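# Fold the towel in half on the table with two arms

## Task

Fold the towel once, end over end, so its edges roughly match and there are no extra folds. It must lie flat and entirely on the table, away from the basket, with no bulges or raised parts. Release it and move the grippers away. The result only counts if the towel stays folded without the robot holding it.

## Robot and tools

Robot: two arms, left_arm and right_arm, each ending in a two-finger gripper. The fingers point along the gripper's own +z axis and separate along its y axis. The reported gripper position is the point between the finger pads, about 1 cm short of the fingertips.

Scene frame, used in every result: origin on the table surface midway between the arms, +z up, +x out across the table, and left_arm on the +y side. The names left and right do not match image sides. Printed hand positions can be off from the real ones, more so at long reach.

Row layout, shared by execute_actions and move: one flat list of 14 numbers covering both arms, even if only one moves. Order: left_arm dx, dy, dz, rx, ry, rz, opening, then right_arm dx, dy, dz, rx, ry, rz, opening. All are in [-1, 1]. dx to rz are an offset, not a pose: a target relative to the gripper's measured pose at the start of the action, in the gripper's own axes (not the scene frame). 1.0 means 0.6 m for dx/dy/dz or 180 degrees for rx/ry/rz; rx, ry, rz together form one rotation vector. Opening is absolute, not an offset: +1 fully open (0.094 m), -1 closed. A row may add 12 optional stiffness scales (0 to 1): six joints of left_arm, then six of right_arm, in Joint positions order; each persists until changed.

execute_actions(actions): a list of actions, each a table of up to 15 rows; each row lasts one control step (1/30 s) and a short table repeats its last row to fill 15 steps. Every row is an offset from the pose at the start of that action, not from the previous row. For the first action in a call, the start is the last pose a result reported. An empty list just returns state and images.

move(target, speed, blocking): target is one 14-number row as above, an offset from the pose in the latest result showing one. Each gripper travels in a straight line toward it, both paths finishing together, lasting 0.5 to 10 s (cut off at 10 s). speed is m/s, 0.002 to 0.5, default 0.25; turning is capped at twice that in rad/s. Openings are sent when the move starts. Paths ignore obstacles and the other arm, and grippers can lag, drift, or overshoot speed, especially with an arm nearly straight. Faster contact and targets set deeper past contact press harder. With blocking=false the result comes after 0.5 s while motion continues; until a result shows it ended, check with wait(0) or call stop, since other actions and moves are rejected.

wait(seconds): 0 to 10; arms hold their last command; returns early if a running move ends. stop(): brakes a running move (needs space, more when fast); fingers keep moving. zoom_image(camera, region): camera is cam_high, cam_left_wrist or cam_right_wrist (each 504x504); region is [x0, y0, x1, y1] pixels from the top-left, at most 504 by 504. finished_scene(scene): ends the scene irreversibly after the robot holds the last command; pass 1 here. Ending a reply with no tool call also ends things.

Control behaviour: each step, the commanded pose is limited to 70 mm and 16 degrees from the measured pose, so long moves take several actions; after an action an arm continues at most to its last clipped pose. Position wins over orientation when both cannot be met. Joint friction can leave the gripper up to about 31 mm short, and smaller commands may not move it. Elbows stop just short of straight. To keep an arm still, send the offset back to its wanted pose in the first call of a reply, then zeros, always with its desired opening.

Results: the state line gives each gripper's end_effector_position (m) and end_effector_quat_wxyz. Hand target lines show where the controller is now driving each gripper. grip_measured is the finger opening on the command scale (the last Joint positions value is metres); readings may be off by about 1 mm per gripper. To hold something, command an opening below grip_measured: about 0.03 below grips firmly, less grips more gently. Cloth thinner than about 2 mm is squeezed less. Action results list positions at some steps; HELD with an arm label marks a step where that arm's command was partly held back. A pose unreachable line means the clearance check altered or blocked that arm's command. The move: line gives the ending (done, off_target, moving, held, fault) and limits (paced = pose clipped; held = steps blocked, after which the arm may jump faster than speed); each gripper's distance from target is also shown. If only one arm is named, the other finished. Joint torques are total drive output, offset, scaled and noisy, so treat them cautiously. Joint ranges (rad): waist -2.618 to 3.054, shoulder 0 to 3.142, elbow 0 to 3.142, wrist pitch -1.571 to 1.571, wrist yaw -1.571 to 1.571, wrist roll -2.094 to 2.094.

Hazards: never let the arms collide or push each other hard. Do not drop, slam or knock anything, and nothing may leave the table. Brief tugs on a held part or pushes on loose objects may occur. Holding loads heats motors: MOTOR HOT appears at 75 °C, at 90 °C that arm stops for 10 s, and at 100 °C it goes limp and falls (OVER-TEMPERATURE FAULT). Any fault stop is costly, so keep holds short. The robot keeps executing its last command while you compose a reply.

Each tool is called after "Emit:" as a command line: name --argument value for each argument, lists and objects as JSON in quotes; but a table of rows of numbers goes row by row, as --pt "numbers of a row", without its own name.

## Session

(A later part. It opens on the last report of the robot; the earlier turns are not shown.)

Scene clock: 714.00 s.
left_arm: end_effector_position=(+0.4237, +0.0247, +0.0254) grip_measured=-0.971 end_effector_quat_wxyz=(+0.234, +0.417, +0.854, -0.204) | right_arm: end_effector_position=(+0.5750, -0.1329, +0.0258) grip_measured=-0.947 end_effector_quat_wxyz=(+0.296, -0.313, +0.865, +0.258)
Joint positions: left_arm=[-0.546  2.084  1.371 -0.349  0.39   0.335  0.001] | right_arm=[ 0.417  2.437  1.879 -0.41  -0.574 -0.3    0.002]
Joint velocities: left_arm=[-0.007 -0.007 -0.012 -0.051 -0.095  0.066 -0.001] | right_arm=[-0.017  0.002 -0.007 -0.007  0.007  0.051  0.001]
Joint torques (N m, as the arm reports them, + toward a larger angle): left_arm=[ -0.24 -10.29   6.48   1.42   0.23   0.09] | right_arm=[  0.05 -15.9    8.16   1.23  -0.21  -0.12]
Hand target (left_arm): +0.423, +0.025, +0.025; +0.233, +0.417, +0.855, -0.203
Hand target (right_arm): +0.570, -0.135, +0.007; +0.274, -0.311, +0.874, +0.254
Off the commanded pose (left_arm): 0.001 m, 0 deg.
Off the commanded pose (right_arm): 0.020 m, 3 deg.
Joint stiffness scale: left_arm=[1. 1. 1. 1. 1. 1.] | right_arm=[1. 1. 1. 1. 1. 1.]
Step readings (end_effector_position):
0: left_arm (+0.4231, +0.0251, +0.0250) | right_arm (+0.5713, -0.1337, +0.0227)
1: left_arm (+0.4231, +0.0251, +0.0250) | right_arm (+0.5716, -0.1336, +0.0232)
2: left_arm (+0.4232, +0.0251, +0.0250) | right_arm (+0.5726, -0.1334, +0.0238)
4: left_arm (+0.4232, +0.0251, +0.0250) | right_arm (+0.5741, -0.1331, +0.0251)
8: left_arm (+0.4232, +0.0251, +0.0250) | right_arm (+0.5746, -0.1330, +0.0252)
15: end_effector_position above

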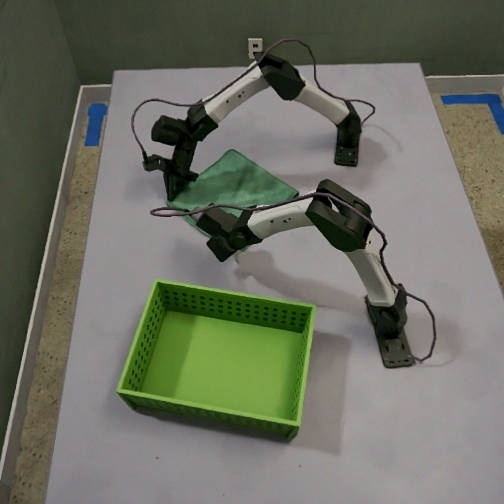

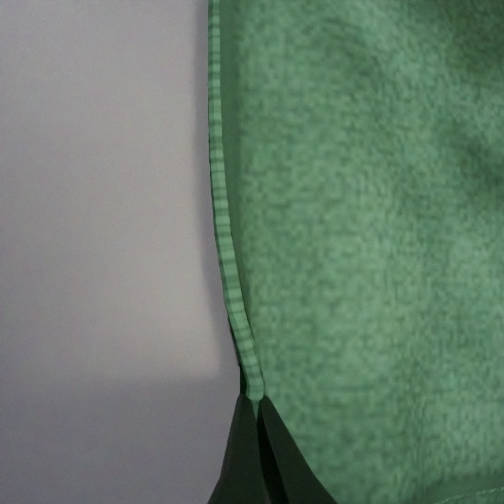

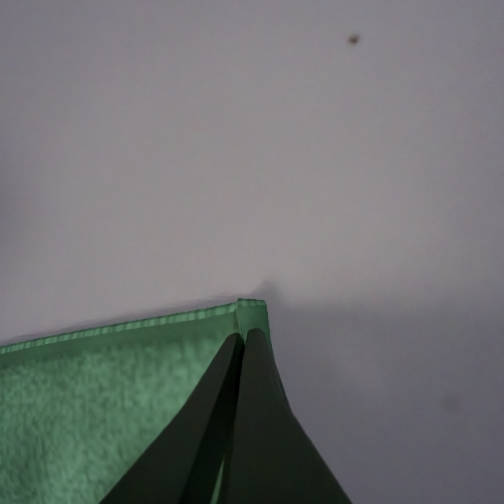

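Emit:
move --target '[-0.196,-0.58,-0.298,0,0,0,-1, 0.087,0.221,-0.639,0,0,0,-1]' --speed 0.1

Scene clock: 736.57 s.
left_arm: end_effector_position=(+0.1720, -0.1496, +0.2985) grip_measured=-0.971 end_effector_quat_wxyz=(+0.233, +0.416, +0.852, -0.216) | right_arm: end_effector_position=(+0.3201, -0.3024, +0.2895) grip_measured=-0.947 end_effector_quat_wxyz=(+0.298, -0.312, +0.866, +0.252)
Joint positions: left_arm=[-1.331  1.954  2.286 -1.256 -0.031 -0.336  0.001] | right_arm=[-0.055  1.476  1.662 -1.496 -0.767 -0.848  0.002]
Joint velocities: left_arm=[-0.012 -0.012 -0.012 -0.066 -0.007  0.037 -0.   ] | right_arm=[-0.017  0.007 -0.007  0.007  0.051  0.037  0.   ]
Joint torques (N m, as the arm reports them, + toward a larger angle): left_arm=[-0.64 -7.86  7.89  1.59 -0.11  0.05] | right_arm=[-0.93 -7.28  7.55  0.59 -0.6  -0.1 ]
Hand target (left_arm): +0.172, -0.152, +0.297; +0.232, +0.414, +0.854, -0.212
Hand target (right_arm): +0.317, -0.303, +0.294; +0.299, -0.312, +0.865, +0.255
Off the commanded pose (left_arm): 0.011 m, 1 deg.
Off the commanded pose (right_arm): 0.006 m, 1 deg.
Joint stiffness scale: left_arm=[1. 1. 1. 1. 1. 1.] | right_arm=[1. 1. 1. 1. 1. 1.]
move: off_target (left_arm)

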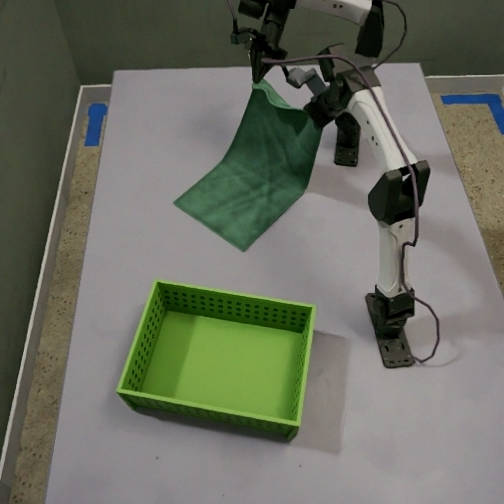

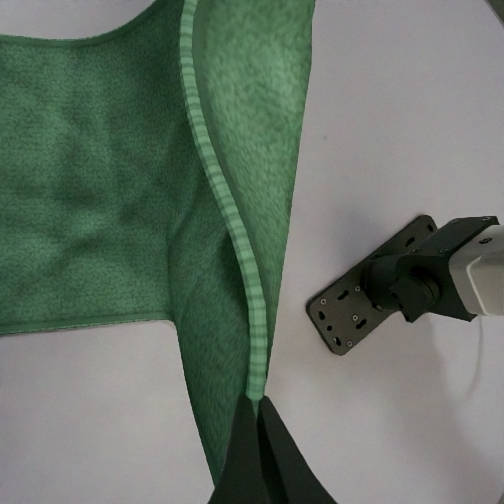

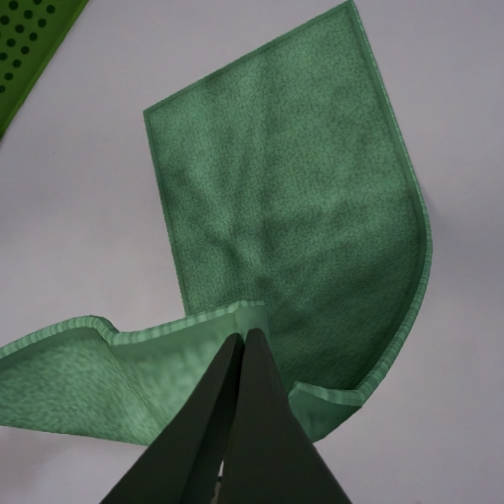

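Emit:
move --target '[0.207,0.394,0.261,0,0,0,-1, 0.005,-0.15,0.492,0,0,0,-1]' --speed 0.1

Scene clock: 752.03 s.
left_arm: end_effector_position=(+0.3304, -0.0302, +0.0727) grip_measured=-0.971 end_effector_quat_wxyz=(+0.249, +0.416, +0.849, -0.211) | right_arm: end_effector_position=(+0.4799, -0.1838, +0.0618) grip_measured=-0.947 end_effector_quat_wxyz=(+0.298, -0.316, +0.863, +0.259)
Joint positions: left_arm=[-0.796  1.82   1.168 -0.301  0.266  0.106  0.001] | right_arm=[ 0.34   2.015  1.328 -0.324 -0.622 -0.383  0.002]
Joint velocities: left_arm=[-0.017  0.007 -0.017 -0.007 -0.051 -0.037 -0.   ] | right_arm=[-0.017 -0.012 -0.002 -0.007 -0.037 -0.037 -0.   ]
Joint torques (N m, as the arm reports them, + toward a larger angle): left_arm=[ 0.16 -7.39  5.31  1.72  0.25  0.16] | right_arm=[  0.76 -12.44   8.26   1.5   -0.28   0.13]
Hand target (left_arm): +0.327, -0.025, +0.060; +0.235, +0.418, +0.852, -0.211
Hand target (right_arm): +0.484, -0.182, +0.057; +0.296, -0.313, +0.866, +0.254
Off the commanded pose (left_arm): 0.012 m, 2 deg.
Off the commanded pose (right_arm): 0.007 m, 1 deg.
Joint stiffness scale: left_arm=[1. 1. 1. 1. 1. 1.] | right_arm=[1. 1. 1. 1. 1. 1.]
move: off_target (left_arm)

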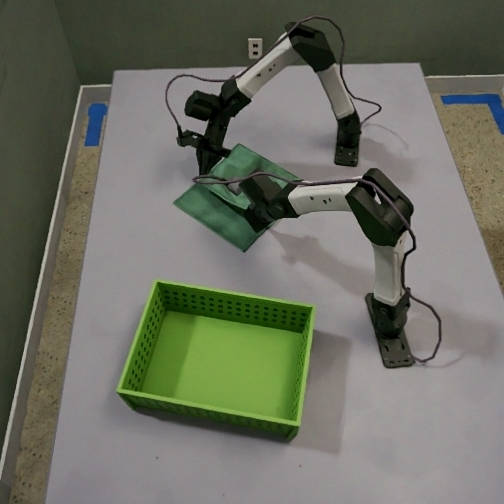

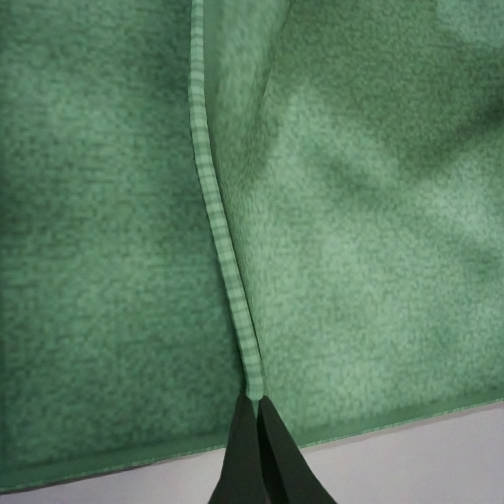

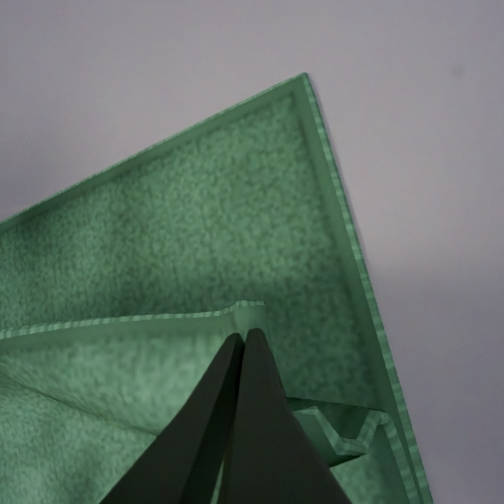

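Emit:
move --target '[0.035,0.126,0.034,0,0,0,-1, -0.072,-0.038,0.122,0,0,0,-1]' --speed 0.06

Scene clock: 762.00 s.
left_arm: end_effector_position=(+0.3820, +0.0146, +0.0342) grip_measured=-0.971 end_effector_quat_wxyz=(+0.253, +0.415, +0.849, -0.207) | right_arm: end_effector_position=(+0.5466, -0.1340, +0.0439) grip_measured=-0.947 end_effector_quat_wxyz=(+0.309, -0.324, +0.853, +0.267)
Joint positions: left_arm=[-0.619  1.941  1.168 -0.221  0.354  0.26   0.001] | right_arm=[ 0.418  2.297  1.68  -0.326 -0.603 -0.312  0.002]
Joint velocities: left_arm=[-0.002  0.012 -0.012  0.081 -0.037 -0.037 -0.001] | right_arm=[ 0.002 -0.007  0.037 -0.007  0.037 -0.007  0.001]
Joint torques (N m, as the arm reports them, + toward a larger angle): left_arm=[ 0.24 -7.85  7.55  1.48  0.33  0.16] | right_arm=[ -0.1  -15.27   8.49   1.38  -0.13   0.06]
Hand target (left_arm): +0.385, +0.015, +0.031; +0.249, +0.417, +0.849, -0.210
Hand target (right_arm): +0.548, -0.136, +0.034; +0.298, -0.316, +0.863, +0.259
Off the commanded pose (left_arm): 0.004 m, 1 deg.
Off the commanded pose (right_arm): 0.010 m, 2 deg.
Joint stiffness scale: left_arm=[1. 1. 1. 1. 1. 1.] | right_arm=[1. 1. 1. 1. 1. 1.]
move: done

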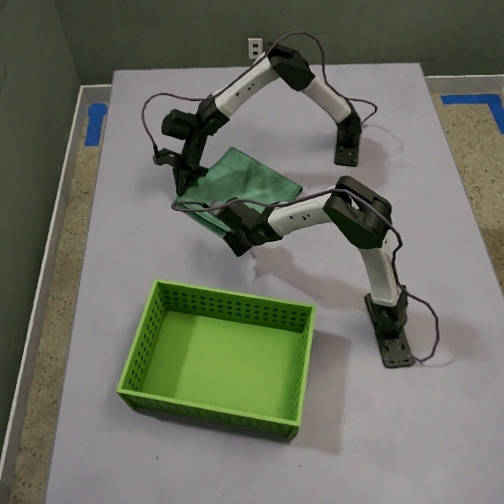

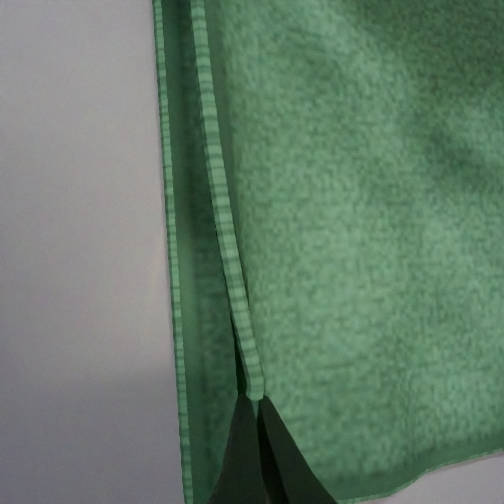

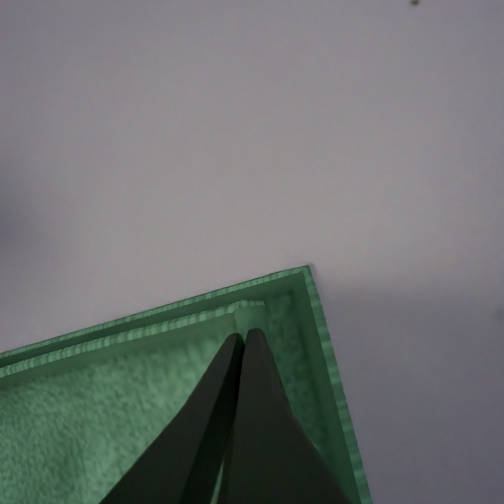

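Emit:
move --target '[0,0.02,0,0,0,0,-1, 0.01,0,0.01,0,0,0,-1]' --speed 0.03

Emit:
move --target '[0,0,0,0,0,0,0.3, 0,0,0,0,0,0,0.3]' --speed 0.05

Scene clock: 767.10 s.
left_arm: end_effector_position=(+0.3873, +0.0203, +0.0351) grip_measured=-0.971 end_effector_quat_wxyz=(+0.258, +0.415, +0.848, -0.206) | right_arm: end_effector_position=(+0.5487, -0.1333, +0.0459) grip_measured=-0.947 end_effector_quat_wxyz=(+0.315, -0.325, +0.851, +0.267)
Joint positions: left_arm=[-0.6    1.941  1.168 -0.217  0.361  0.277  0.001] | right_arm=[ 0.418  2.297  1.681 -0.314 -0.604 -0.311  0.002]
Joint velocities: left_arm=[ 0.002 -0.012  0.002 -0.051 -0.051 -0.007 -0.   ] | right_arm=[ 0.017 -0.002 -0.007  0.007 -0.066 -0.095 -0.001]
Joint torques (N m, as the arm reports them, + toward a larger angle): left_arm=[ 0.41 -7.63  7.94  1.45  0.25  0.18] | right_arm=[  0.37 -16.7    6.07   1.8   -0.33  -0.02]
Hand target (left_arm): +0.392, +0.022, +0.032; +0.254, +0.415, +0.849, -0.206
Hand target (right_arm): +0.545, -0.133, +0.036; +0.309, -0.324, +0.853, +0.267
Off the commanded pose (left_arm): 0.005 m, 1 deg.
Off the commanded pose (right_arm): 0.011 m, 1 deg.
Joint stiffness scale: left_arm=[1. 1. 1. 1. 1. 1.] | right_arm=[1. 1. 1. 1. 1. 1.]
move: off_target (right_arm)

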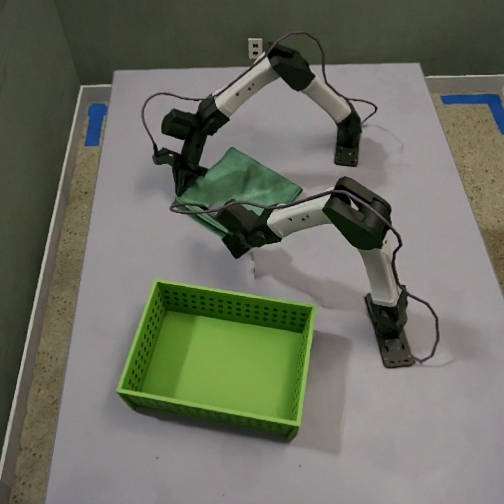

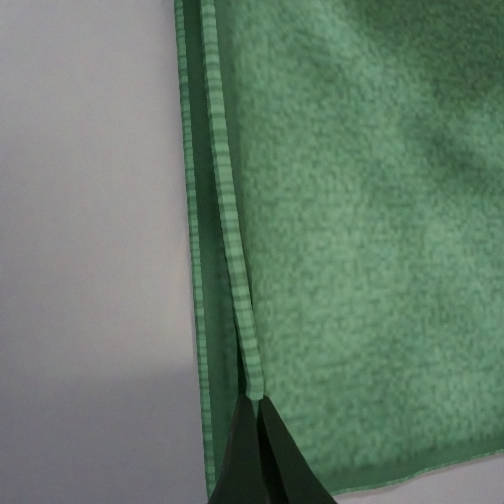

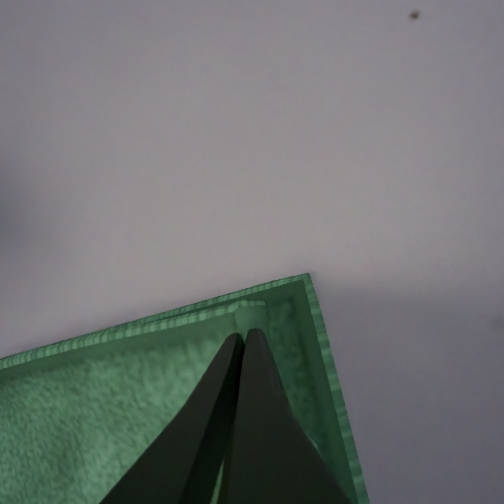

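Scene clock: 767.60 s.
left_arm: end_effector_position=(+0.3874, +0.0202, +0.0352) grip_measured=+0.298 end_effector_quat_wxyz=(+0.258, +0.415, +0.848, -0.206) | right_arm: end_effector_position=(+0.5486, -0.1332, +0.0459) grip_measured=+0.299 end_effector_quat_wxyz=(+0.315, -0.325, +0.851, +0.267)
Joint positions: left_arm=[-0.6    1.941  1.168 -0.217  0.361  0.277  0.061] | right_arm=[ 0.418  2.297  1.681 -0.314 -0.605 -0.311  0.061]
Joint velocities: left_arm=[-0.017 -0.002  0.002 -0.007 -0.051 -0.037 -0.   ] | right_arm=[ 0.002  0.002 -0.007 -0.022 -0.022  0.022  0.   ]
Joint torques (N m, as the arm reports them, + toward a larger angle): left_arm=[-0.22 -9.18  6.41  1.57  0.2   0.08] | right_arm=[ -0.18 -17.45   7.64   1.6   -0.37  -0.09]
Hand target (left_arm): +0.387, +0.020, +0.035; +0.258, +0.415, +0.848, -0.206
Hand target (right_arm): +0.549, -0.133, +0.046; +0.315, -0.325, +0.851, +0.267
Off the commanded pose (left_arm): 0.000 m, 0 deg.
Off the commanded pose (right_arm): 0.000 m, 0 deg.
Joint stiffness scale: left_arm=[1. 1. 1. 1. 1. 1.] | right_arm=[1. 1. 1. 1. 1. 1.]
move: done

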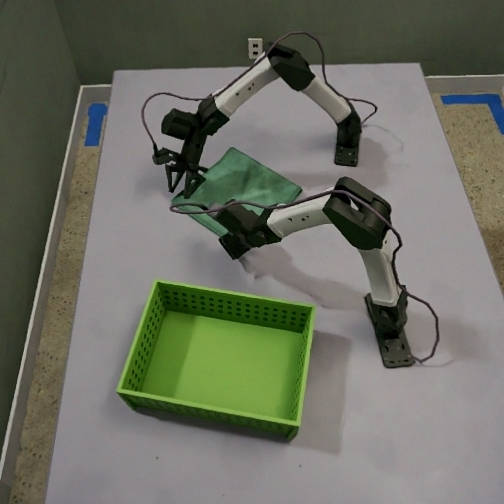

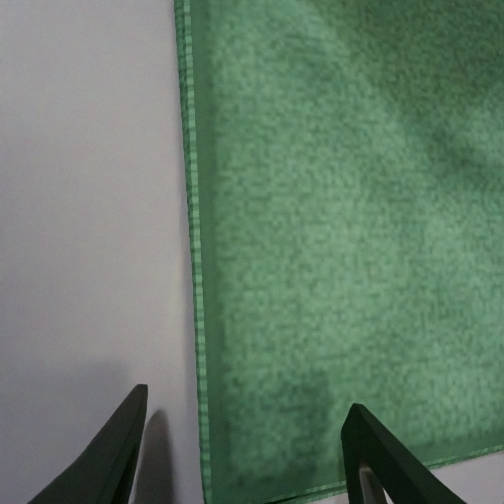

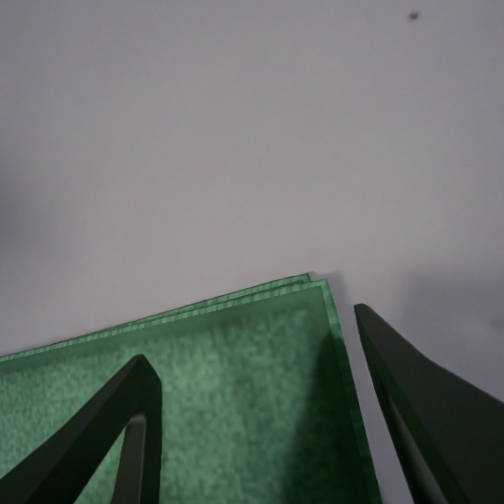

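Emit:
move --target '[0.08,-0.23,-0.39,0,0,0,0.3, 0.1,0.1,-0.5,0,0,0,0.3]' --speed 0.15

Emit:
zoom_image --camera "cam_high" --region '[140, 120, 330, 280]'

Scene clock: 775.80 s.
left_arm: end_effector_position=(+0.1921, +0.0995, +0.2051) grip_measured=+0.298 end_effector_quat_wxyz=(+0.253, +0.415, +0.849, -0.209) | right_arm: end_effector_position=(+0.3646, -0.3130, +0.2168) grip_measured=+0.299 end_effector_quat_wxyz=(+0.319, -0.325, +0.851, +0.260)
Joint positions: left_arm=[-0.768  1.018  1.027 -0.963  0.275  0.129  0.061] | right_arm=[-0.069  1.561  1.417 -1.157 -0.815 -0.887  0.061]
Joint velocities: left_arm=[-0.002 -0.017  0.007 -0.081 -0.11   0.022 -0.   ] | right_arm=[ 0.002  0.002  0.007  0.037 -0.037  0.066 -0.   ]
Joint torques (N m, as the arm reports them, + toward a larger angle): left_arm=[-1.   -2.86  8.42  1.53  0.01  0.02] | right_arm=[-0.86 -8.41  8.23  0.66 -0.6  -0.13]
Hand target (left_arm): +0.190, +0.100, +0.212; +0.258, +0.414, +0.847, -0.208
Hand target (right_arm): +0.363, -0.314, +0.219; +0.317, -0.324, +0.851, +0.265
Off the commanded pose (left_arm): 0.005 m, 1 deg.
Off the commanded pose (right_arm): 0.004 m, 1 deg.
Joint stiffness scale: left_arm=[1. 1. 1. 1. 1. 1.] | right_arm=[1. 1. 1. 1. 1. 1.]
move: done

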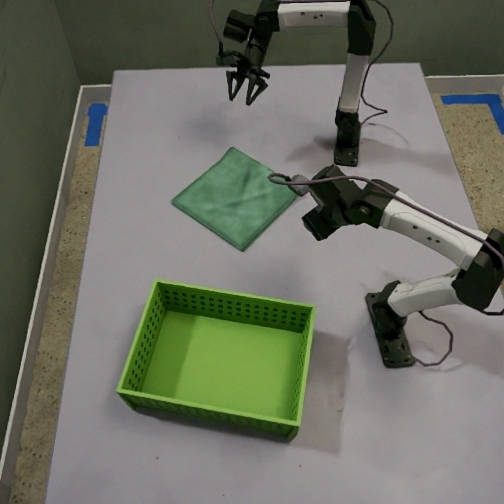

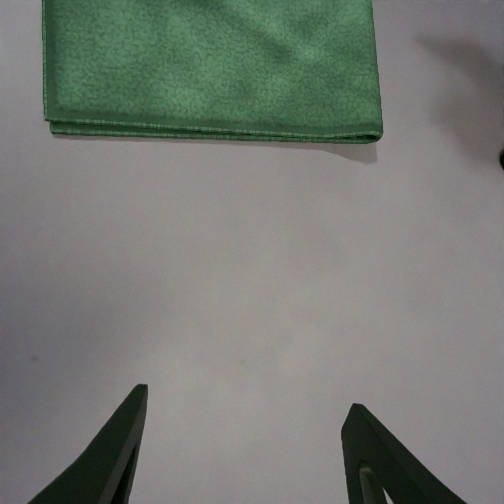

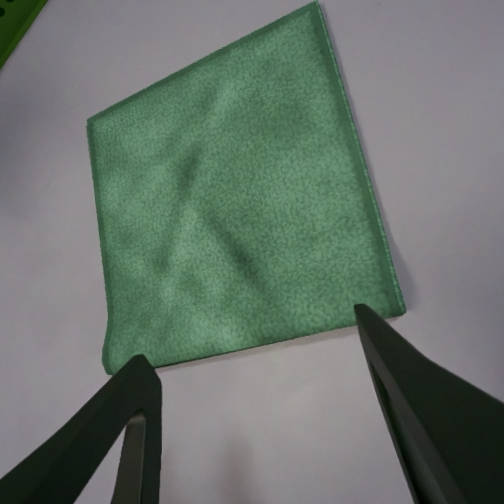

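Region (140, 120, 330, 280) of cam_high's 504x504 image, scaled by 2.653, with more detail than that image has; it fills the top 424 rows of this view, and the rest is white.

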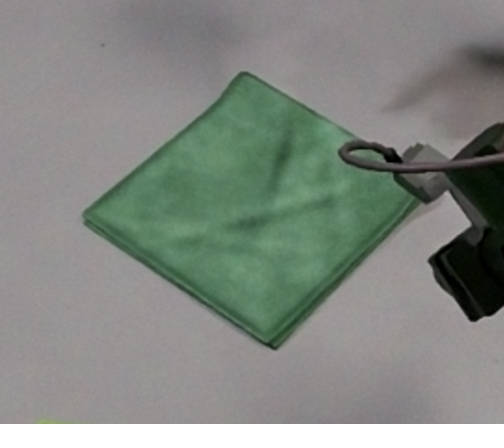

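Emit:
finished_scene --scene 1

The scene is finished: the task was done.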